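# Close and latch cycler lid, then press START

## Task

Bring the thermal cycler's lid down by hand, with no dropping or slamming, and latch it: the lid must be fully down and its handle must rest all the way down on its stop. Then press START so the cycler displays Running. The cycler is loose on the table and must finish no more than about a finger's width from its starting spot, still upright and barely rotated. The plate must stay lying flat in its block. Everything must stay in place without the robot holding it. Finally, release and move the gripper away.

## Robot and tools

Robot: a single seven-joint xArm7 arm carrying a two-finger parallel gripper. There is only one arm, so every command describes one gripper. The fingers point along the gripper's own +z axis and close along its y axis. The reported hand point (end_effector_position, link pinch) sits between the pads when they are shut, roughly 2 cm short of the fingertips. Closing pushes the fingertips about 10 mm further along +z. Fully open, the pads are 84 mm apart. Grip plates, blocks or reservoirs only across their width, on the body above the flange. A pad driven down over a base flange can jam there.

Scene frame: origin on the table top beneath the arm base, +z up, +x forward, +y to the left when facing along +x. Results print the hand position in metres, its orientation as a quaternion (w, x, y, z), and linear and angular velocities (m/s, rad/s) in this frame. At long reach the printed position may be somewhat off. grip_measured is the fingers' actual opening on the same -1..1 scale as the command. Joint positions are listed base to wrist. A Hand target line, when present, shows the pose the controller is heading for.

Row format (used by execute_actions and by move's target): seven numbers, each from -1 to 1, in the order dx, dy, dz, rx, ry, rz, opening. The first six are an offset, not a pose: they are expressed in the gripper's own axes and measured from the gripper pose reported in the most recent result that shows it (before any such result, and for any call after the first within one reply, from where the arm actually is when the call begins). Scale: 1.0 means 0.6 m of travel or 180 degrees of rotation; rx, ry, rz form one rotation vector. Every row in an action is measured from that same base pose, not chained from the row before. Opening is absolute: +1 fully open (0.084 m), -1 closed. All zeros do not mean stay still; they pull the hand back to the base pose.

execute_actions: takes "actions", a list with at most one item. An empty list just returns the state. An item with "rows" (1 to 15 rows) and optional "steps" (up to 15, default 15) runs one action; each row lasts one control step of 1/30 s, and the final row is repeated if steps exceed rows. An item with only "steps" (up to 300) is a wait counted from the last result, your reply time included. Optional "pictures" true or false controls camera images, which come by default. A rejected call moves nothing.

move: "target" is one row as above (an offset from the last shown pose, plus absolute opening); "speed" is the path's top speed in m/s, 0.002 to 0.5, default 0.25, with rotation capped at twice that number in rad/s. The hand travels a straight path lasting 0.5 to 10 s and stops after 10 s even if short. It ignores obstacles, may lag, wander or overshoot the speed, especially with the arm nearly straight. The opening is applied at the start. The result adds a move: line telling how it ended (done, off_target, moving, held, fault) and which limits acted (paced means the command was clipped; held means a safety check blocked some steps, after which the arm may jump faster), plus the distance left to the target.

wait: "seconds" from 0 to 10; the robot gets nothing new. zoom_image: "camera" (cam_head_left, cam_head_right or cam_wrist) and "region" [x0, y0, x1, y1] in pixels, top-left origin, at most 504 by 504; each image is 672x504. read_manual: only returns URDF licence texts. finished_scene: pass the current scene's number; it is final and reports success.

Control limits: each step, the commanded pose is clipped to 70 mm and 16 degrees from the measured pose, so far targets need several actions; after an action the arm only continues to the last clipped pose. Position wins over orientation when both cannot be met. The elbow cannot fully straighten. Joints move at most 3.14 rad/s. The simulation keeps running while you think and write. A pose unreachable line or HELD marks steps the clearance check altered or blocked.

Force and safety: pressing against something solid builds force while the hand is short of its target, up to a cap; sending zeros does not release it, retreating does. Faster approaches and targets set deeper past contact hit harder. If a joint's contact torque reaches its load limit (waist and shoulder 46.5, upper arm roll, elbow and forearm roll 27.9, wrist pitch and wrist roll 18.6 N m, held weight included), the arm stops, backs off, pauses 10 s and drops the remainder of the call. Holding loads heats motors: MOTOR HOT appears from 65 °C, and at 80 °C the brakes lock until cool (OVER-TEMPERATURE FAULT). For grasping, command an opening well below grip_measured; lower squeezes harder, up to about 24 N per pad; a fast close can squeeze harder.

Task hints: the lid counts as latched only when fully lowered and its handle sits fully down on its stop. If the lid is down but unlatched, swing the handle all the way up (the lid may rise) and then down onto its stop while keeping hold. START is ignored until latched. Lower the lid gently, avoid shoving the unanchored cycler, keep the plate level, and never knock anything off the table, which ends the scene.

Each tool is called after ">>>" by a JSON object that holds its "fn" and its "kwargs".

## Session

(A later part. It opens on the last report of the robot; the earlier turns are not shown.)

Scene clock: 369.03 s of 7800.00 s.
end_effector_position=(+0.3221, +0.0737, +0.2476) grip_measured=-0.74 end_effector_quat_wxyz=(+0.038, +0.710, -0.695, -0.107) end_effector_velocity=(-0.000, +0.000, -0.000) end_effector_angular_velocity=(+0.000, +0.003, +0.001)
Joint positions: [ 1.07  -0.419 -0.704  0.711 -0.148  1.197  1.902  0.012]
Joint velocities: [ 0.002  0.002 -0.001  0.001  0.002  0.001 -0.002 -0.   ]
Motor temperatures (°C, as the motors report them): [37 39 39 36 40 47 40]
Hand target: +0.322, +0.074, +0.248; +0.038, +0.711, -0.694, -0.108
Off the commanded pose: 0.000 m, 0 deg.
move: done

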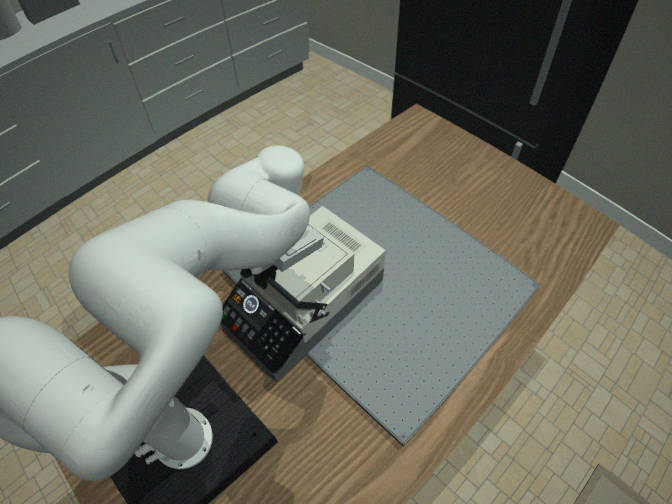

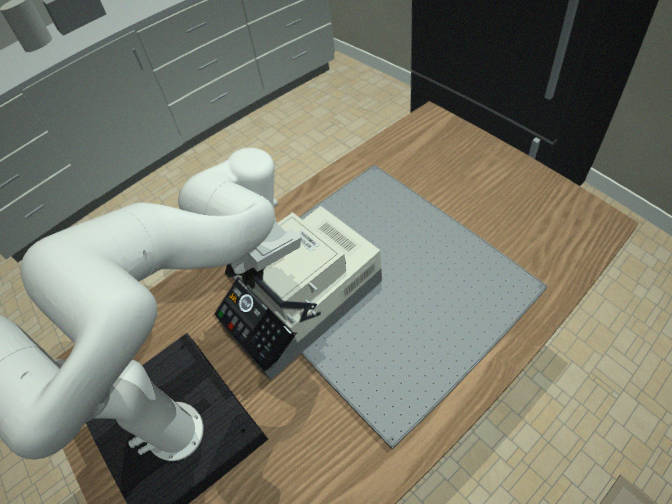

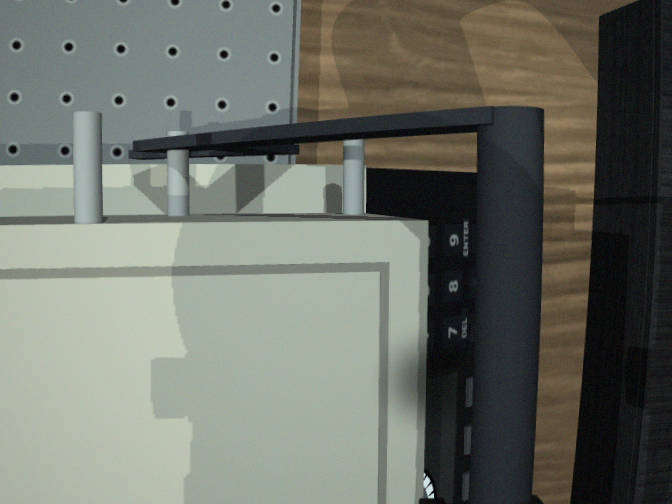

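>>> {"fn": "move", "kwargs": {"target": [0,0.017,0.03,0,0,0,-1], "speed": 0.02}}

>>> {"fn": "move", "kwargs": {"target": [0,0.006,0.03,0,0,0,-1], "speed": 0.015}}

Scene clock: 371.40 s of 7800.00 s.
end_effector_position=(+0.3085, +0.0750, +0.2322) grip_measured=-0.74 end_effector_quat_wxyz=(+0.038, +0.710, -0.695, -0.107) end_effector_velocity=(-0.000, -0.000, -0.000) end_effector_angular_velocity=(-0.001, -0.001, -0.001)
Joint positions: [ 1.058 -0.447 -0.693  0.641 -0.164  1.154  1.921  0.012]
Joint velocities: [-0.001 -0.002  0.001 -0.003 -0.002 -0.001  0.001  0.   ]
Motor temperatures (°C, as the motors report them): [37 39 39 36 40 47 40]
Hand target: +0.308, +0.075, +0.232; +0.038, +0.710, -0.695, -0.107
Off the commanded pose: 0.000 m, 0 deg.
move: done

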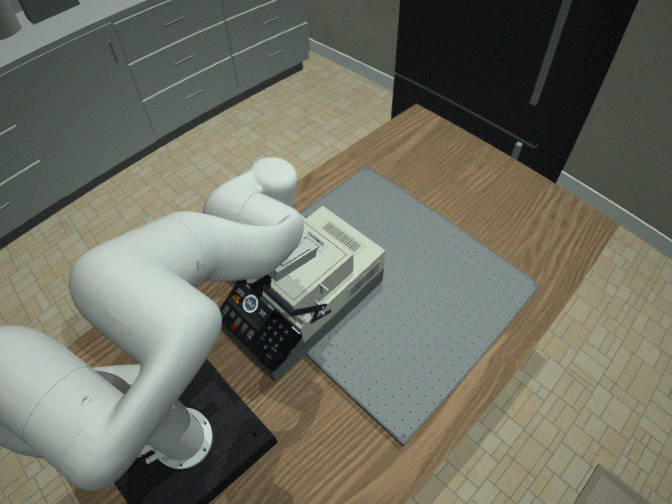

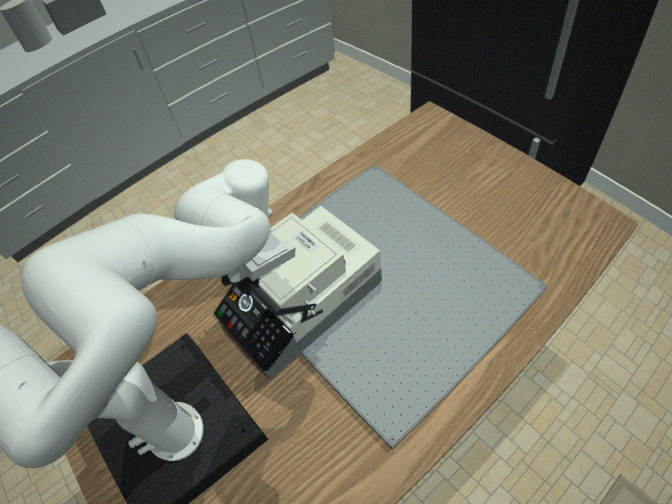

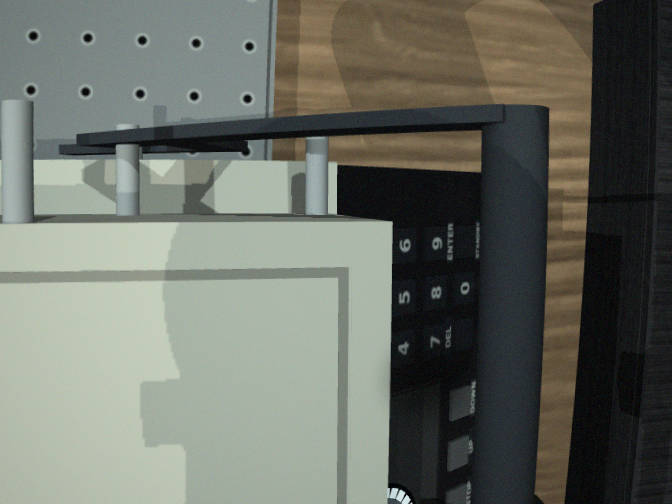

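Scene clock: 372.83 s of 7800.00 s.
end_effector_position=(+0.2984, +0.0758, +0.2150) grip_measured=-0.73 end_effector_quat_wxyz=(+0.043, +0.710, -0.694, -0.110) end_effector_velocity=(+0.000, -0.000, +0.000) end_effector_angular_velocity=(+0.000, -0.001, +0.001)
Joint positions: [ 1.057 -0.443 -0.699  0.59  -0.169  1.111  1.924  0.012]
Joint velocities: [ 0.002 -0.002 -0.001  0.    -0.002  0.001  0.001 -0.   ]
Motor temperatures (°C, as the motors report them): [37 39 39 37 40 47 40]
Hand target: +0.301, +0.077, +0.215; +0.038, +0.710, -0.695, -0.107
Off the commanded pose: 0.003 m, 1 deg.
move: done

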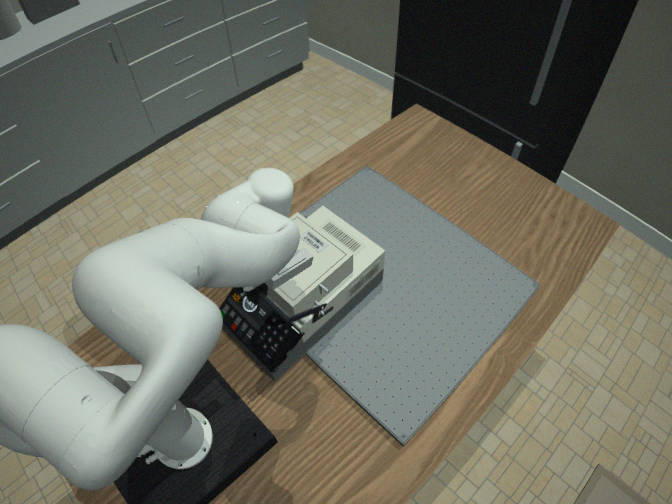

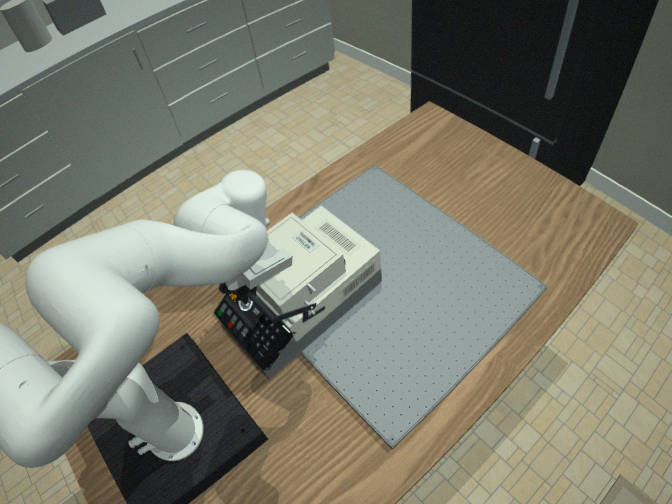

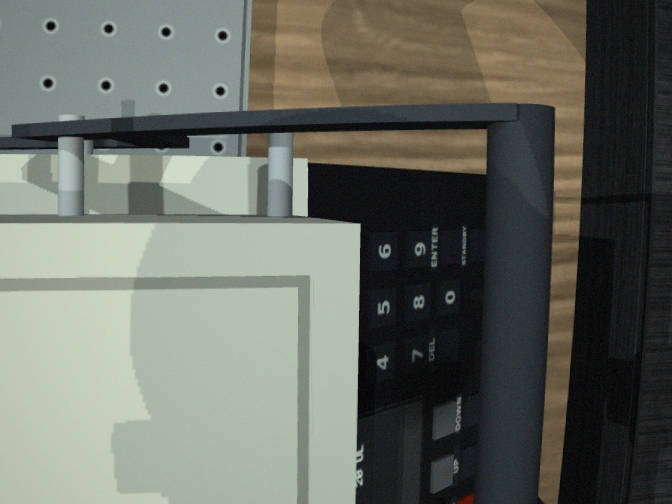

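>>> {"fn": "move", "kwargs": {"target": [0,0.003,0.028,0,0,0,-1], "speed": 0.015}}

>>> {"fn": "move", "kwargs": {"target": [0,-0.002,0.016,0,0,0,-1], "speed": 0.012}}

>>> {"fn": "zoom_image", "kwargs": {"camera": "cam_head_right", "region": [200,250,340,370]}}

Scene clock: 375.53 s of 7800.00 s.
end_effector_position=(+0.2907, +0.0765, +0.1988) grip_measured=-0.73 end_effector_quat_wxyz=(+0.048, +0.710, -0.693, -0.112) end_effector_velocity=(+0.002, +0.003, +0.001) end_effector_angular_velocity=(+0.005, -0.009, +0.002)
Joint positions: [ 1.062 -0.43  -0.711  0.549 -0.171  1.068  1.924  0.012]
Joint velocities: [ 0.005 -0.001  0.    -0.     0.001 -0.01   0.001  0.   ]
Motor temperatures (°C, as the motors report them): [37 39 39 37 40 47 40]
Hand target: +0.293, +0.077, +0.199; +0.043, +0.710, -0.694, -0.110
Off the commanded pose: 0.003 m, 1 deg.
move: done

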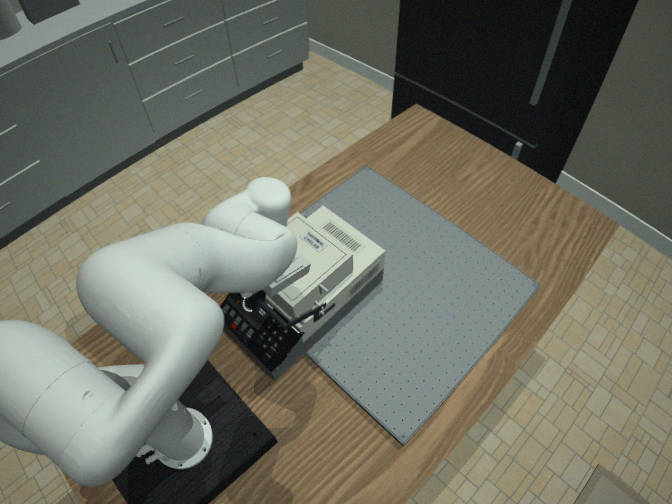

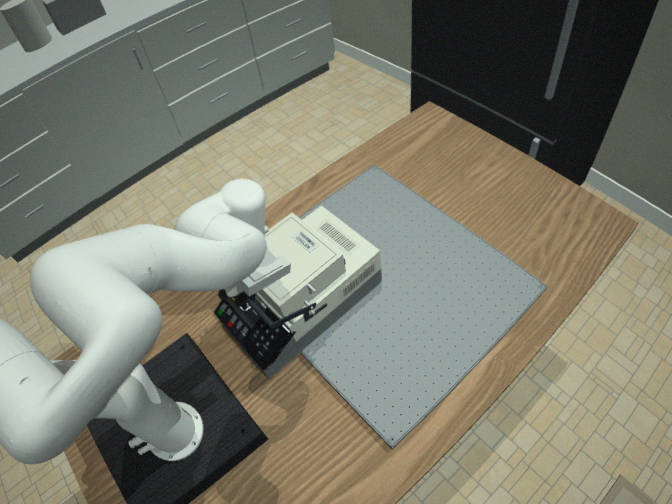

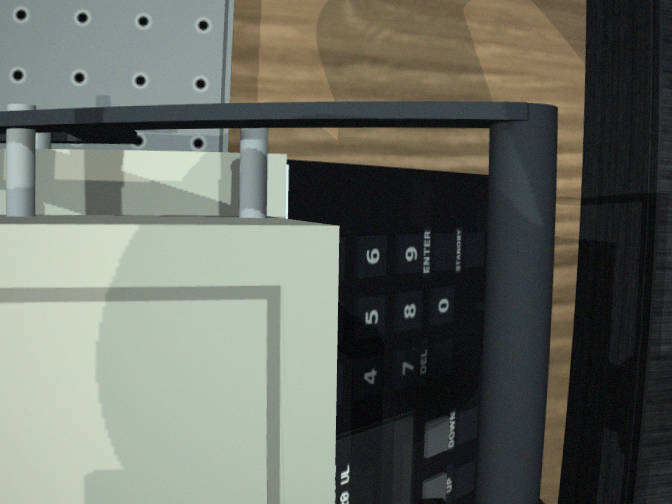

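Scene clock: 376.57 s of 7800.00 s.
end_effector_position=(+0.2871, +0.0765, +0.1888) grip_measured=-0.73 end_effector_quat_wxyz=(+0.052, +0.710, -0.693, -0.114) end_effector_velocity=(+0.001, +0.000, +0.000) end_effector_angular_velocity=(+0.000, -0.002, +0.000)
Joint positions: [ 1.069 -0.411 -0.723  0.532 -0.168  1.042  1.917  0.012]
Joint velocities: [ 0.003  0.001 -0.003  0.001 -0.001 -0.002  0.     0.   ]
Motor temperatures (°C, as the motors report them): [37 39 39 37 40 47 40]
Hand target: +0.290, +0.077, +0.189; +0.048, +0.710, -0.693, -0.111
Off the commanded pose: 0.003 m, 1 deg.
move: done

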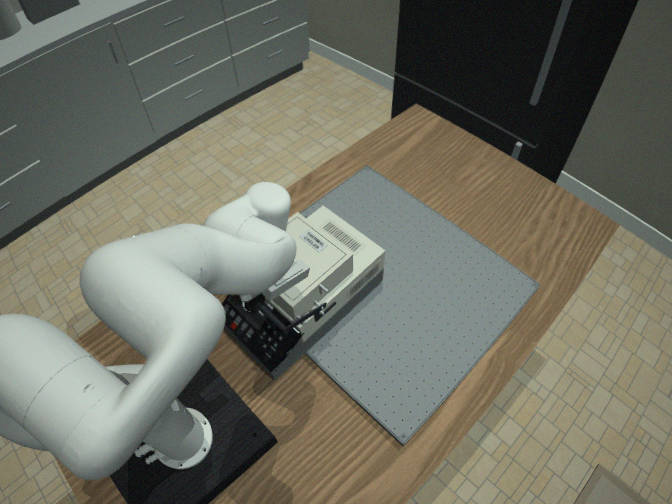

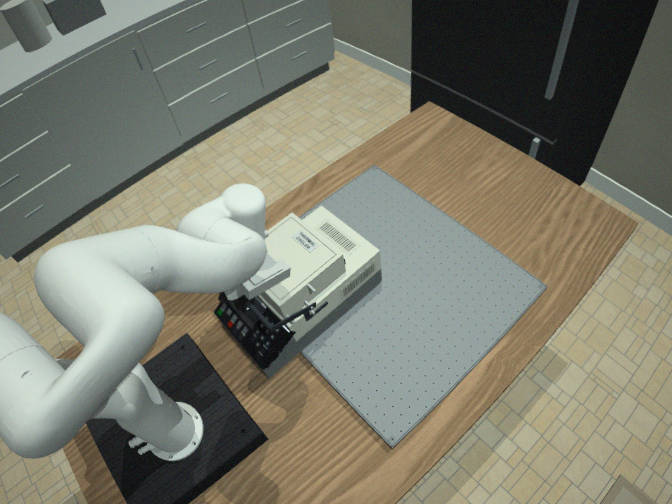

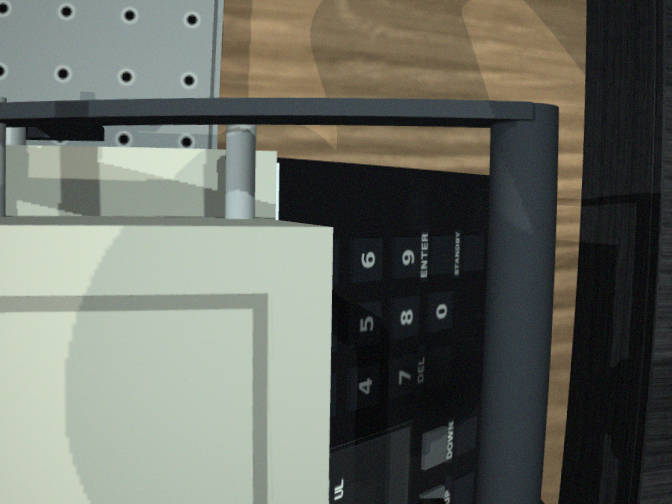

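Region (200, 250, 340, 370) of cam_head_right's 672x504 image, scaled by 3.600, with more detail than that image has; it fills the top 432 rows of this view, and the rest is white.

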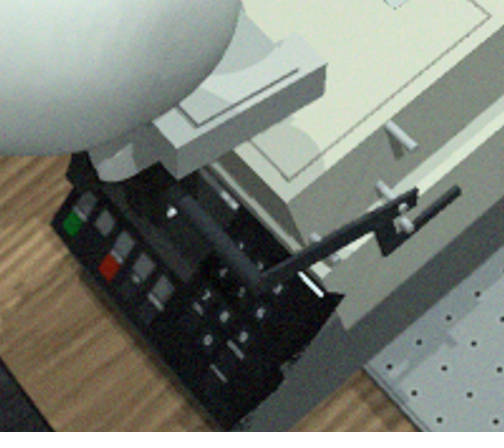

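>>> {"fn": "move", "kwargs": {"target": [0,-0.003,0.018,0,0,0,-1], "speed": 0.012}}

>>> {"fn": "move", "kwargs": {"target": [0,-0.005,0.015,0,0,0,-1], "speed": 0.012}}

Scene clock: 378.97 s of 7800.00 s.
end_effector_position=(+0.2859, +0.0772, +0.1814) grip_measured=-0.73 end_effector_quat_wxyz=(+0.054, +0.710, -0.692, -0.115) end_effector_velocity=(-0.002, -0.000, -0.002) end_effector_angular_velocity=(-0.003, +0.004, -0.000)
Joint positions: [ 1.079 -0.392 -0.735  0.523 -0.16   1.021  1.909  0.012]
Joint velocities: [ 0.004  0.003 -0.004 -0.004 -0.001 -0.003  0.002 -0.   ]
Motor temperatures (°C, as the motors report them): [37 39 39 38 40 48 40]
Hand target: +0.286, +0.077, +0.178; +0.052, +0.710, -0.693, -0.114
Off the commanded pose: 0.004 m, 0 deg.
move: off_target

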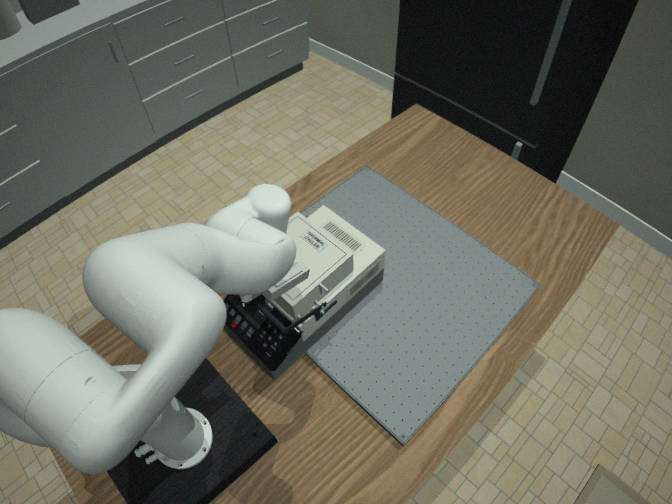

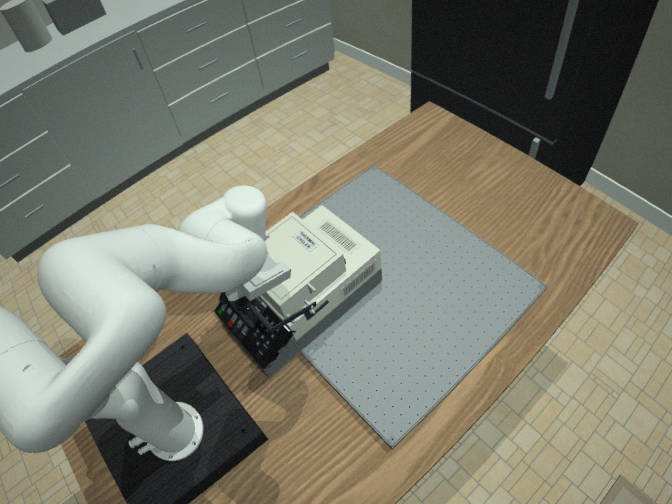

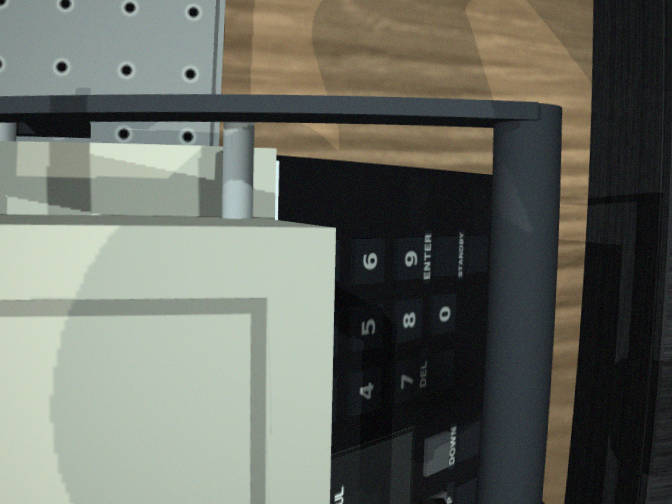

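Scene clock: 379.97 s of 7800.00 s.
end_effector_position=(+0.2890, +0.0787, +0.1806) grip_measured=-0.73 end_effector_quat_wxyz=(+0.051, +0.710, -0.692, -0.118) end_effector_velocity=(-0.000, -0.000, -0.000) end_effector_angular_velocity=(+0.004, +0.002, -0.000)
Joint positions: [ 1.1   -0.385 -0.759  0.529 -0.156  1.012  1.903  0.012]
Joint velocities: [ 0.023 -0.009 -0.026 -0.    -0.011  0.001  0.006  0.   ]
Motor temperatures (°C, as the motors report them): [37 39 39 38 40 48 40]
Hand target: +0.286, +0.078, +0.172; +0.054, +0.710, -0.692, -0.115
Off the commanded pose: 0.009 m, 1 deg.
move: off_target

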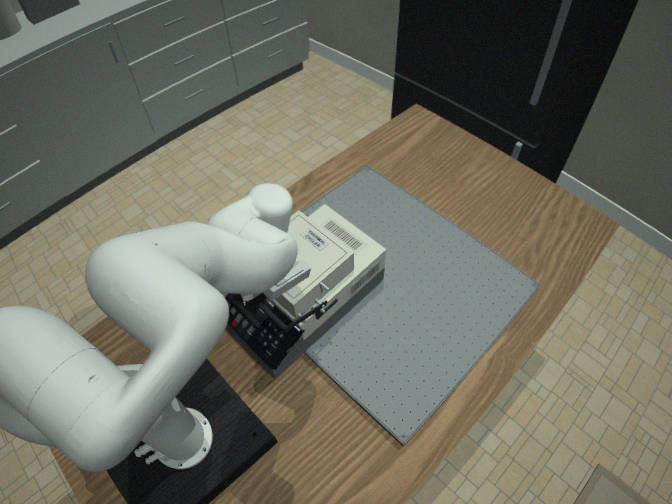

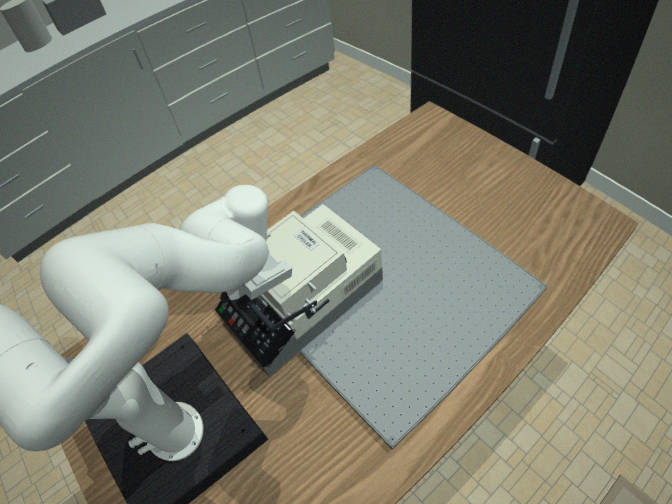

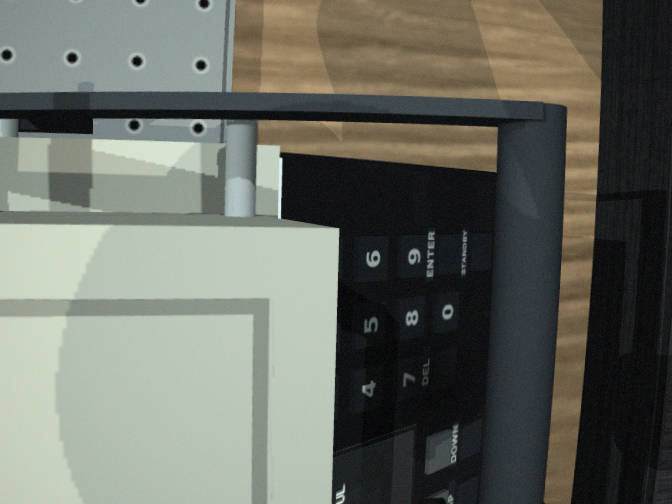

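>>> {"fn": "move", "kwargs": {"target": [-0.006,-0.08,-0.02,0,0,0.015,-1], "speed": 0.02}}

Scene clock: 385.63 s of 7800.00 s.
end_effector_position=(+0.3305, +0.0831, +0.1835) grip_measured=-0.73 end_effector_quat_wxyz=(+0.062, +0.696, -0.704, -0.126) end_effector_velocity=(+0.001, +0.000, +0.000) end_effector_angular_velocity=(+0.003, +0.005, -0.001)
Joint positions: [ 1.198 -0.193 -0.861  0.693 -0.022  1.039  1.818  0.012]
Joint velocities: [ 0.001  0.007 -0.003  0.006  0.01   0.005 -0.008 -0.   ]
Motor temperatures (°C, as the motors report them): [37 39 39 37 40 50 40]
Hand target: +0.338, +0.083, +0.181; +0.053, +0.694, -0.709, -0.116
Off the commanded pose: 0.008 m, 2 deg.
move: off_target

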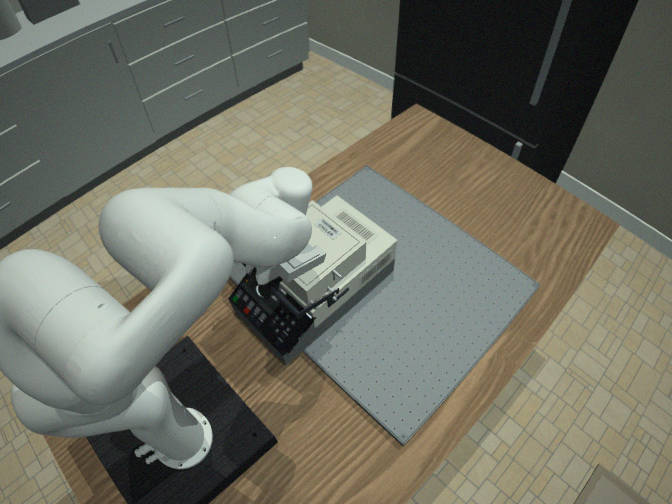

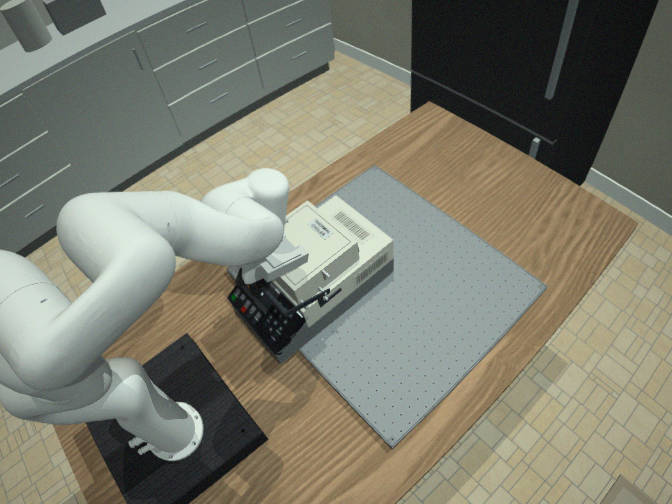

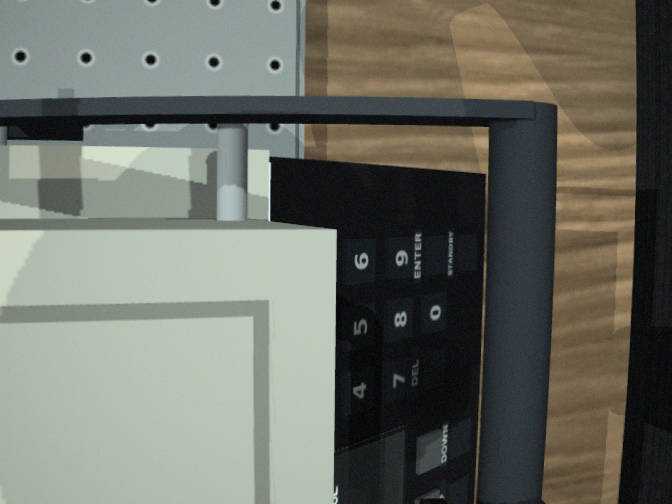

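>>> {"fn": "move", "kwargs": {"target": [-0.004,-0.165,-0.036,0.01,0,0.02,-1], "speed": 0.025}}

Scene clock: 396.90 s of 7800.00 s.
end_effector_position=(+0.3231, +0.0809, +0.1879) grip_measured=-0.74 end_effector_quat_wxyz=(+0.090, +0.692, -0.701, -0.148) end_effector_velocity=(-0.001, -0.000, -0.000) end_effector_angular_velocity=(-0.001, +0.001, +0.001)
Joint positions: [ 1.21  -0.155 -0.88   0.737  0.016  1.129  1.788  0.011]
Joint velocities: [ 0.    -0.     0.    -0.    -0.001  0.001  0.     0.   ]
Motor temperatures (°C, as the motors report them): [37 39 39 36 40 50 40]
Hand target: +0.318, +0.080, +0.185; +0.095, +0.691, -0.700, -0.152
Off the commanded pose: 0.109 m, 7 deg.
TORQUE FAULT: the external load on joint 6 (wrist pitch) reached its load limit, and the arm stopped for 10 seconds. The arm's remaining commands of this call were not run. Joint 6 (wrist pitch) moved back by up to 3 degrees. The gripper holds there, with its grip as last carried out, and the arm accepts commands again: back off and push less far. The arm stops again, at the same cost, whenever a joint's load reaches its limit.
move: fault

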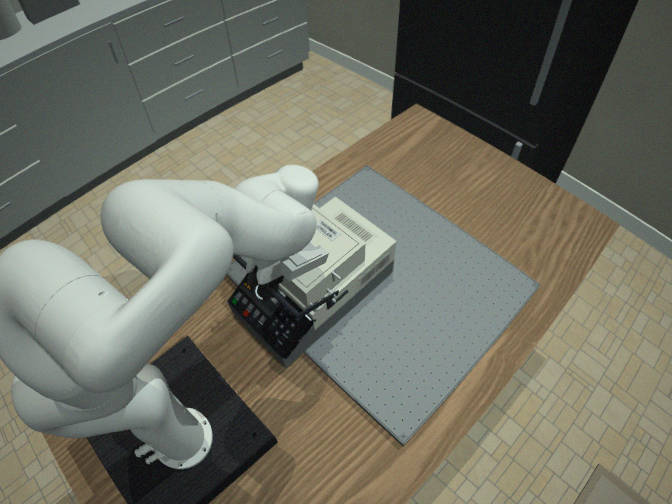

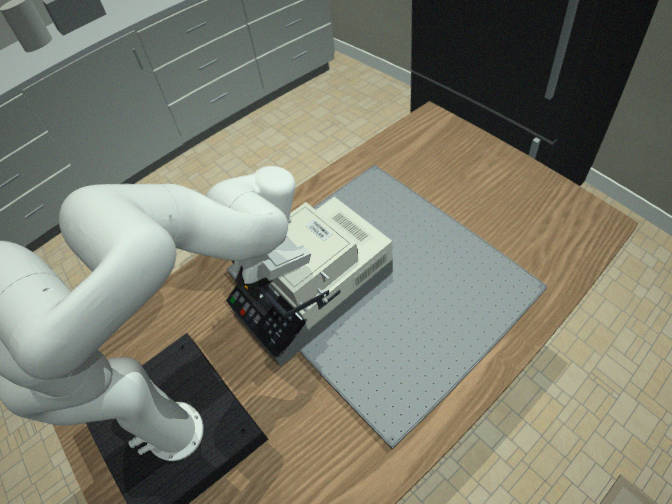

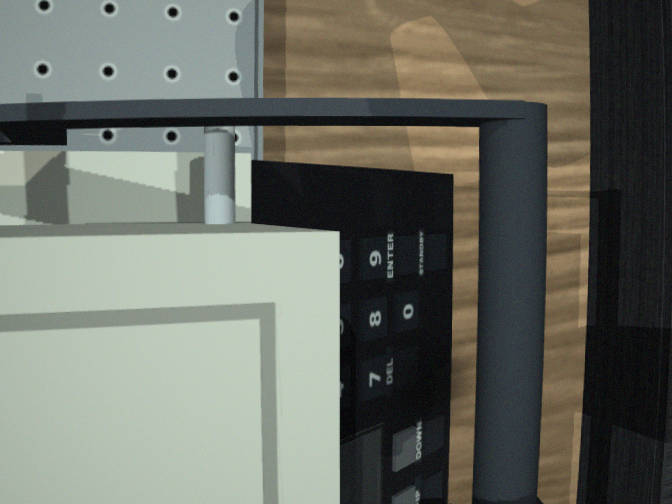

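>>> {"fn": "move", "kwargs": {"target": [0,0,-0.005,0,0,0,-0.3], "speed": 0.02}}

>>> {"fn": "move", "kwargs": {"target": [0,0,-0.2,0.05,0,0,-0.3], "speed": 0.1}}

>>> {"fn": "zoom_image", "kwargs": {"camera": "cam_head_left", "region": [210,190,420,380]}}

Scene clock: 400.73 s of 7800.00 s.
end_effector_position=(+0.3216, +0.0809, +0.1897) grip_measured=-0.52 end_effector_quat_wxyz=(+0.093, +0.692, -0.700, -0.150) end_effector_velocity=(+0.000, -0.000, +0.001) end_effector_angular_velocity=(-0.000, +0.001, +0.002)
Joint positions: [ 1.209 -0.158 -0.877  0.741  0.014  1.141  1.79   0.021]
Joint velocities: [-0.001 -0.001  0.001  0.004 -0.001  0.006 -0.001  0.002]
Motor temperatures (°C, as the motors report them): [37 39 39 36 40 50 40]
Hand target: +0.324, +0.081, +0.191; +0.090, +0.692, -0.701, -0.148
Off the commanded pose: 0.003 m, 0 deg.
After step 90, 0.13 s passed at rest.
move: done

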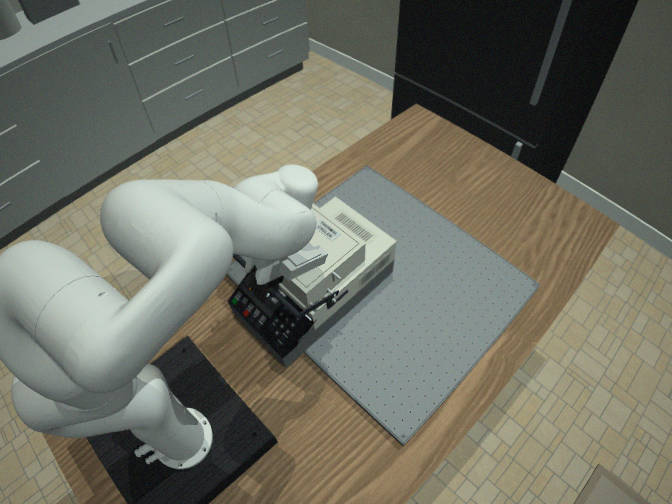

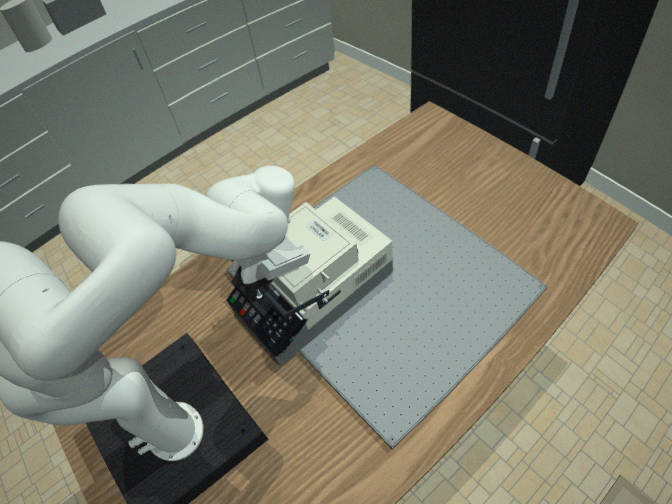

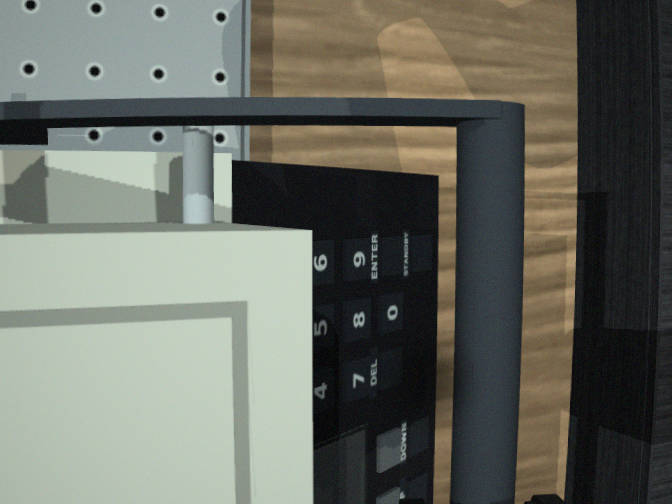

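Scene clock: 402.33 s of 7800.00 s.
end_effector_position=(+0.3619, +0.0714, +0.3020) grip_measured=-0.32 end_effector_quat_wxyz=(+0.038, +0.697, -0.709, -0.095) end_effector_velocity=(+0.001, -0.000, +0.002) end_effector_angular_velocity=(-0.000, -0.005, -0.000)
Joint positions: [ 1.161 -0.357 -0.77   0.935 -0.137  1.338  1.928  0.03 ]
Joint velocities: [-0.    -0.002  0.001  0.005 -0.003  0.002  0.001  0.   ]
Motor temperatures (°C, as the motors report them): [37 39 39 36 40 49 40]
Hand target: +0.362, +0.071, +0.302; +0.038, +0.697, -0.709, -0.095
Off the commanded pose: 0.001 m, 0 deg.
move: done

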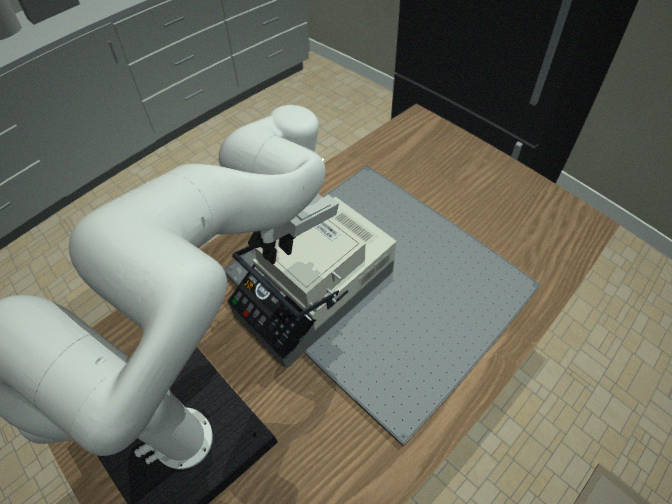

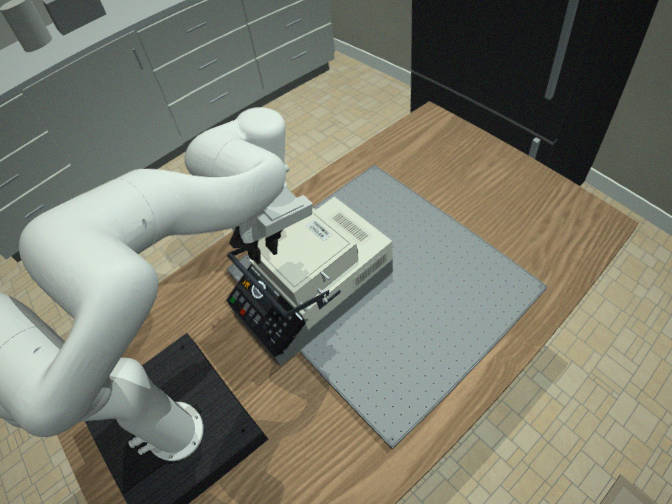

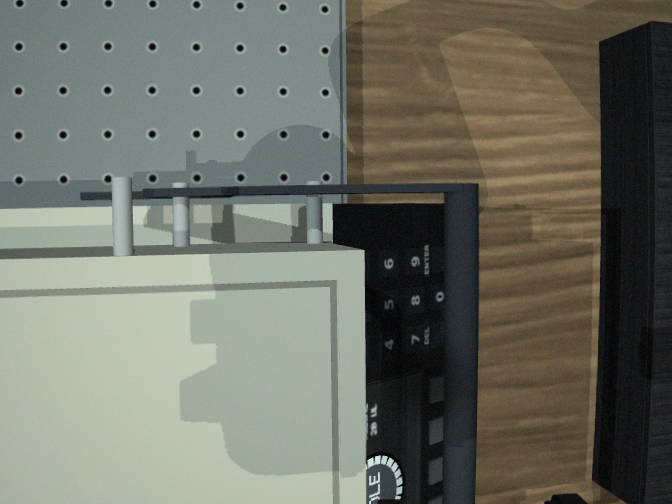

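Region (210, 190, 420, 380) of cam_head_left's 672x504 image, scaled by 2.400, with more detail than that image has; it fills the top 456 rows of this view, and the rest is white.

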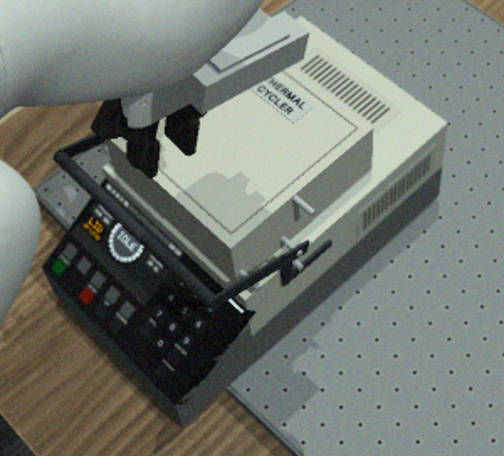

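>>> {"fn": "move", "kwargs": {"target": [0,0.05,0.07,0.06,0.026,0.01,0], "speed": 0.08}}

Scene clock: 407.83 s of 7800.00 s.
end_effector_position=(+0.3246, +0.0749, +0.2669) grip_measured=-0.01 end_effector_quat_wxyz=(+0.004, +0.690, -0.724, +0.001) end_effector_velocity=(-0.001, -0.000, -0.001) end_effector_angular_velocity=(-0.004, -0.008, -0.003)
Joint positions: [ 1.047 -0.583 -0.575  0.616 -0.366  1.136  2.184  0.044]
Joint velocities: [-0.005 -0.007  0.007 -0.011 -0.008 -0.008  0.011 -0.   ]
Motor temperatures (°C, as the motors report them): [37 39 39 37 40 49 40]
Hand target: +0.324, +0.075, +0.267; +0.004, +0.690, -0.724, +0.001
Off the commanded pose: 0.000 m, 0 deg.
After step 90, 0.90 s passed at rest.
move: done

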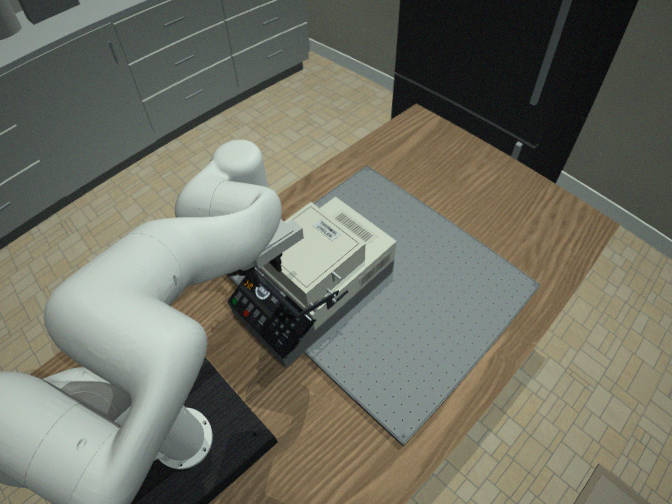

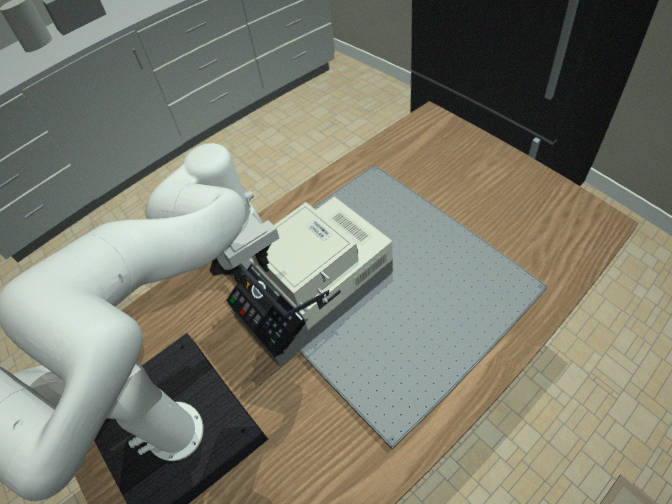

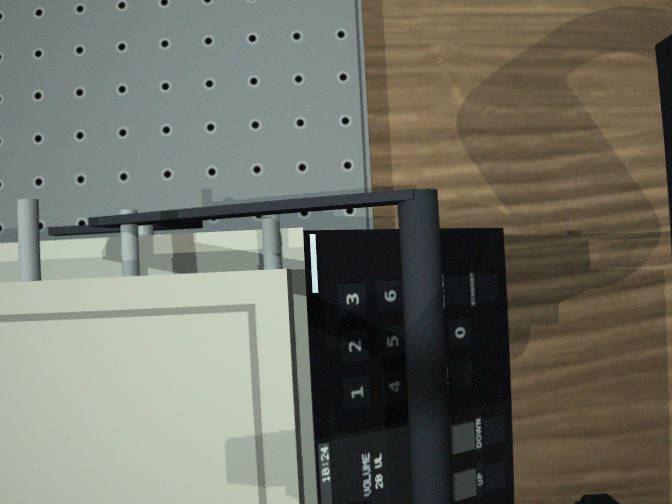

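>>> {"fn": "move", "kwargs": {"target": [0,-0.006,0.128,0,0,-0.015,-0.35], "speed": 0.04}}

>>> {"fn": "move", "kwargs": {"target": [0,0,0.012,0,0,0,-1], "speed": 0.01}}

Scene clock: 411.70 s of 7800.00 s.
end_effector_position=(+0.3281, +0.0739, +0.1902) grip_measured=-0.37 end_effector_quat_wxyz=(+0.004, +0.707, -0.708, +0.001) end_effector_velocity=(+0.000, +0.000, -0.001) end_effector_angular_velocity=(+0.002, -0.000, +0.000)
Joint positions: [ 1.07  -0.438 -0.688  0.489 -0.398  0.861  2.123  0.028]
Joint velocities: [ 0.     0.004 -0.002 -0.002  0.001 -0.007 -0.002  0.   ]
Motor temperatures (°C, as the motors report them): [37 39 39 37 40 49 40]
Hand target: +0.328, +0.074, +0.190; +0.004, +0.707, -0.708, +0.001
Off the commanded pose: 0.000 m, 0 deg.
move: done

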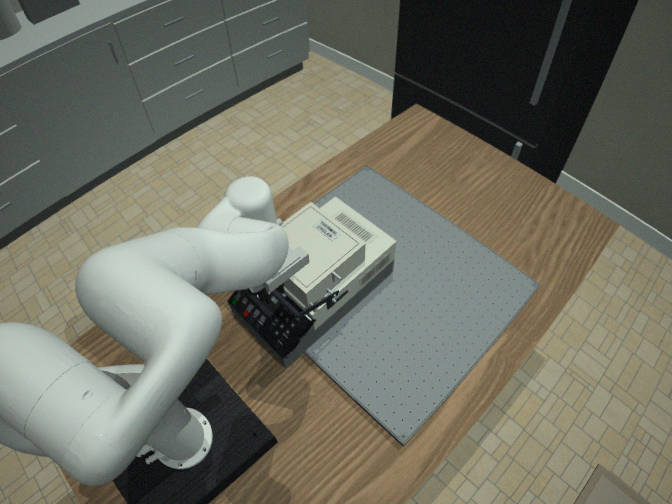

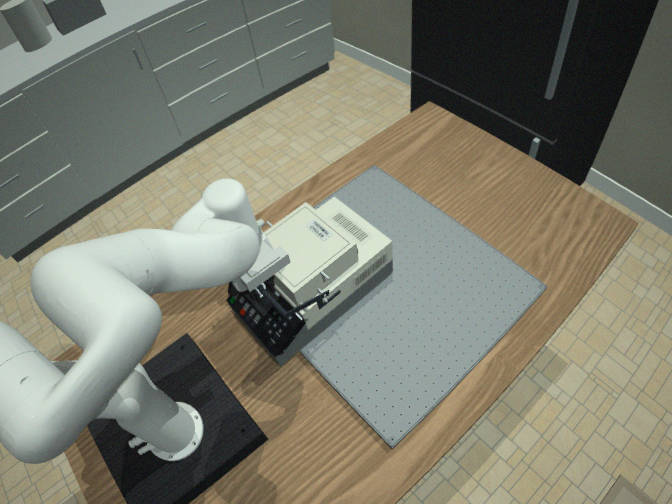

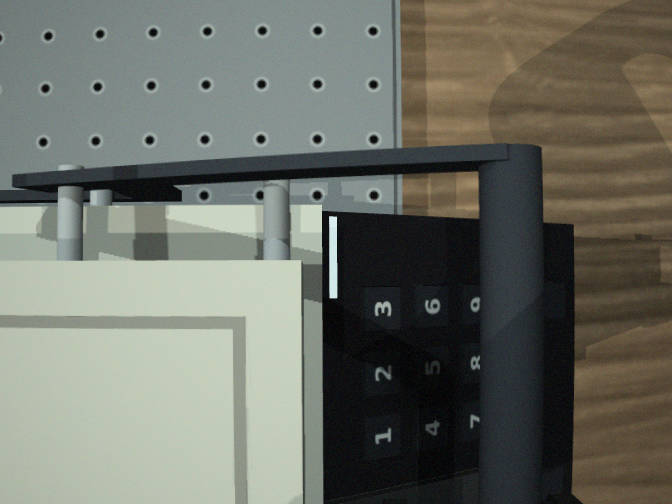

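Scene clock: 412.63 s of 7800.00 s.
end_effector_position=(+0.3260, +0.0737, +0.1819) grip_measured=-0.74 end_effector_quat_wxyz=(+0.006, +0.707, -0.707, -0.000) end_effector_velocity=(+0.001, -0.001, +0.000) end_effector_angular_velocity=(-0.003, -0.001, +0.001)
Joint positions: [ 1.073 -0.419 -0.698  0.477 -0.397  0.837  2.12   0.012]
Joint velocities: [ 0.001  0.002 -0.002  0.002 -0.003  0.001 -0.     0.   ]
Motor temperatures (°C, as the motors report them): [37 39 39 37 40 49 40]
Hand target: +0.328, +0.074, +0.183; +0.004, +0.707, -0.708, +0.001
Off the commanded pose: 0.002 m, 0 deg.
move: done

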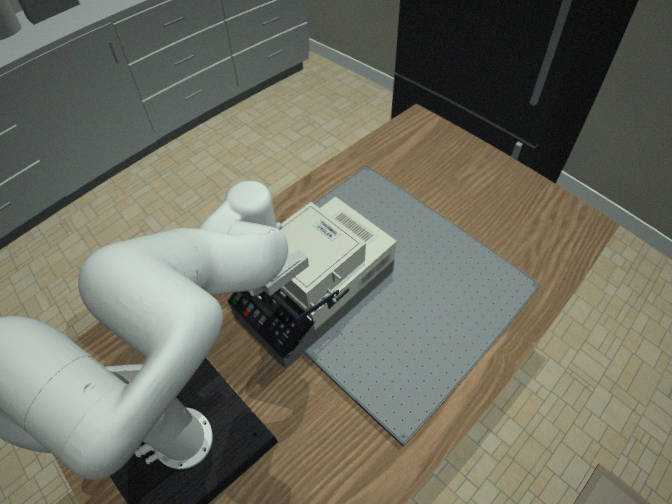

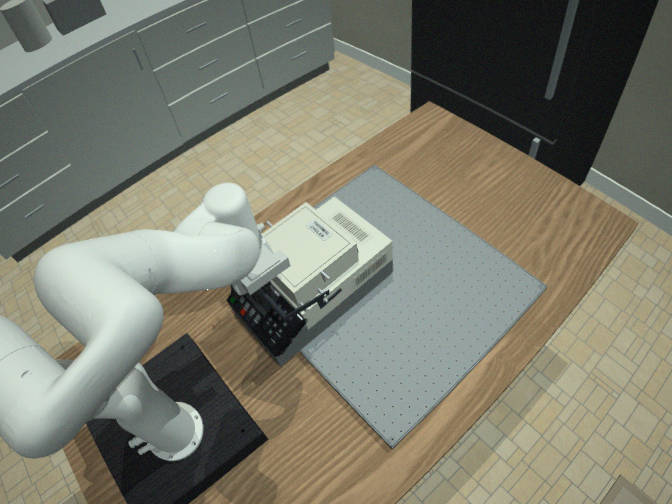

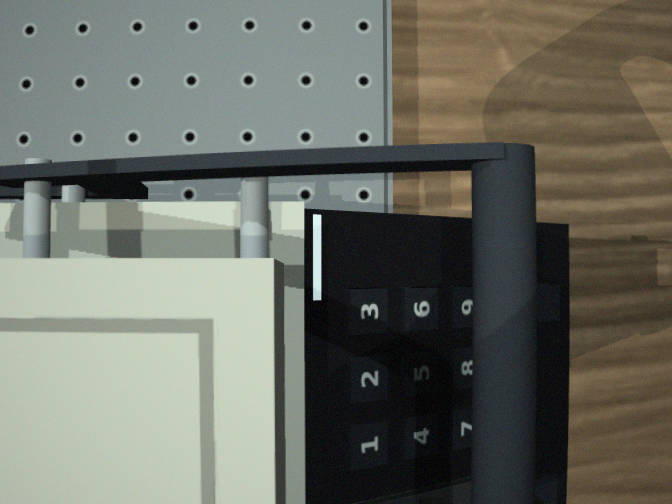

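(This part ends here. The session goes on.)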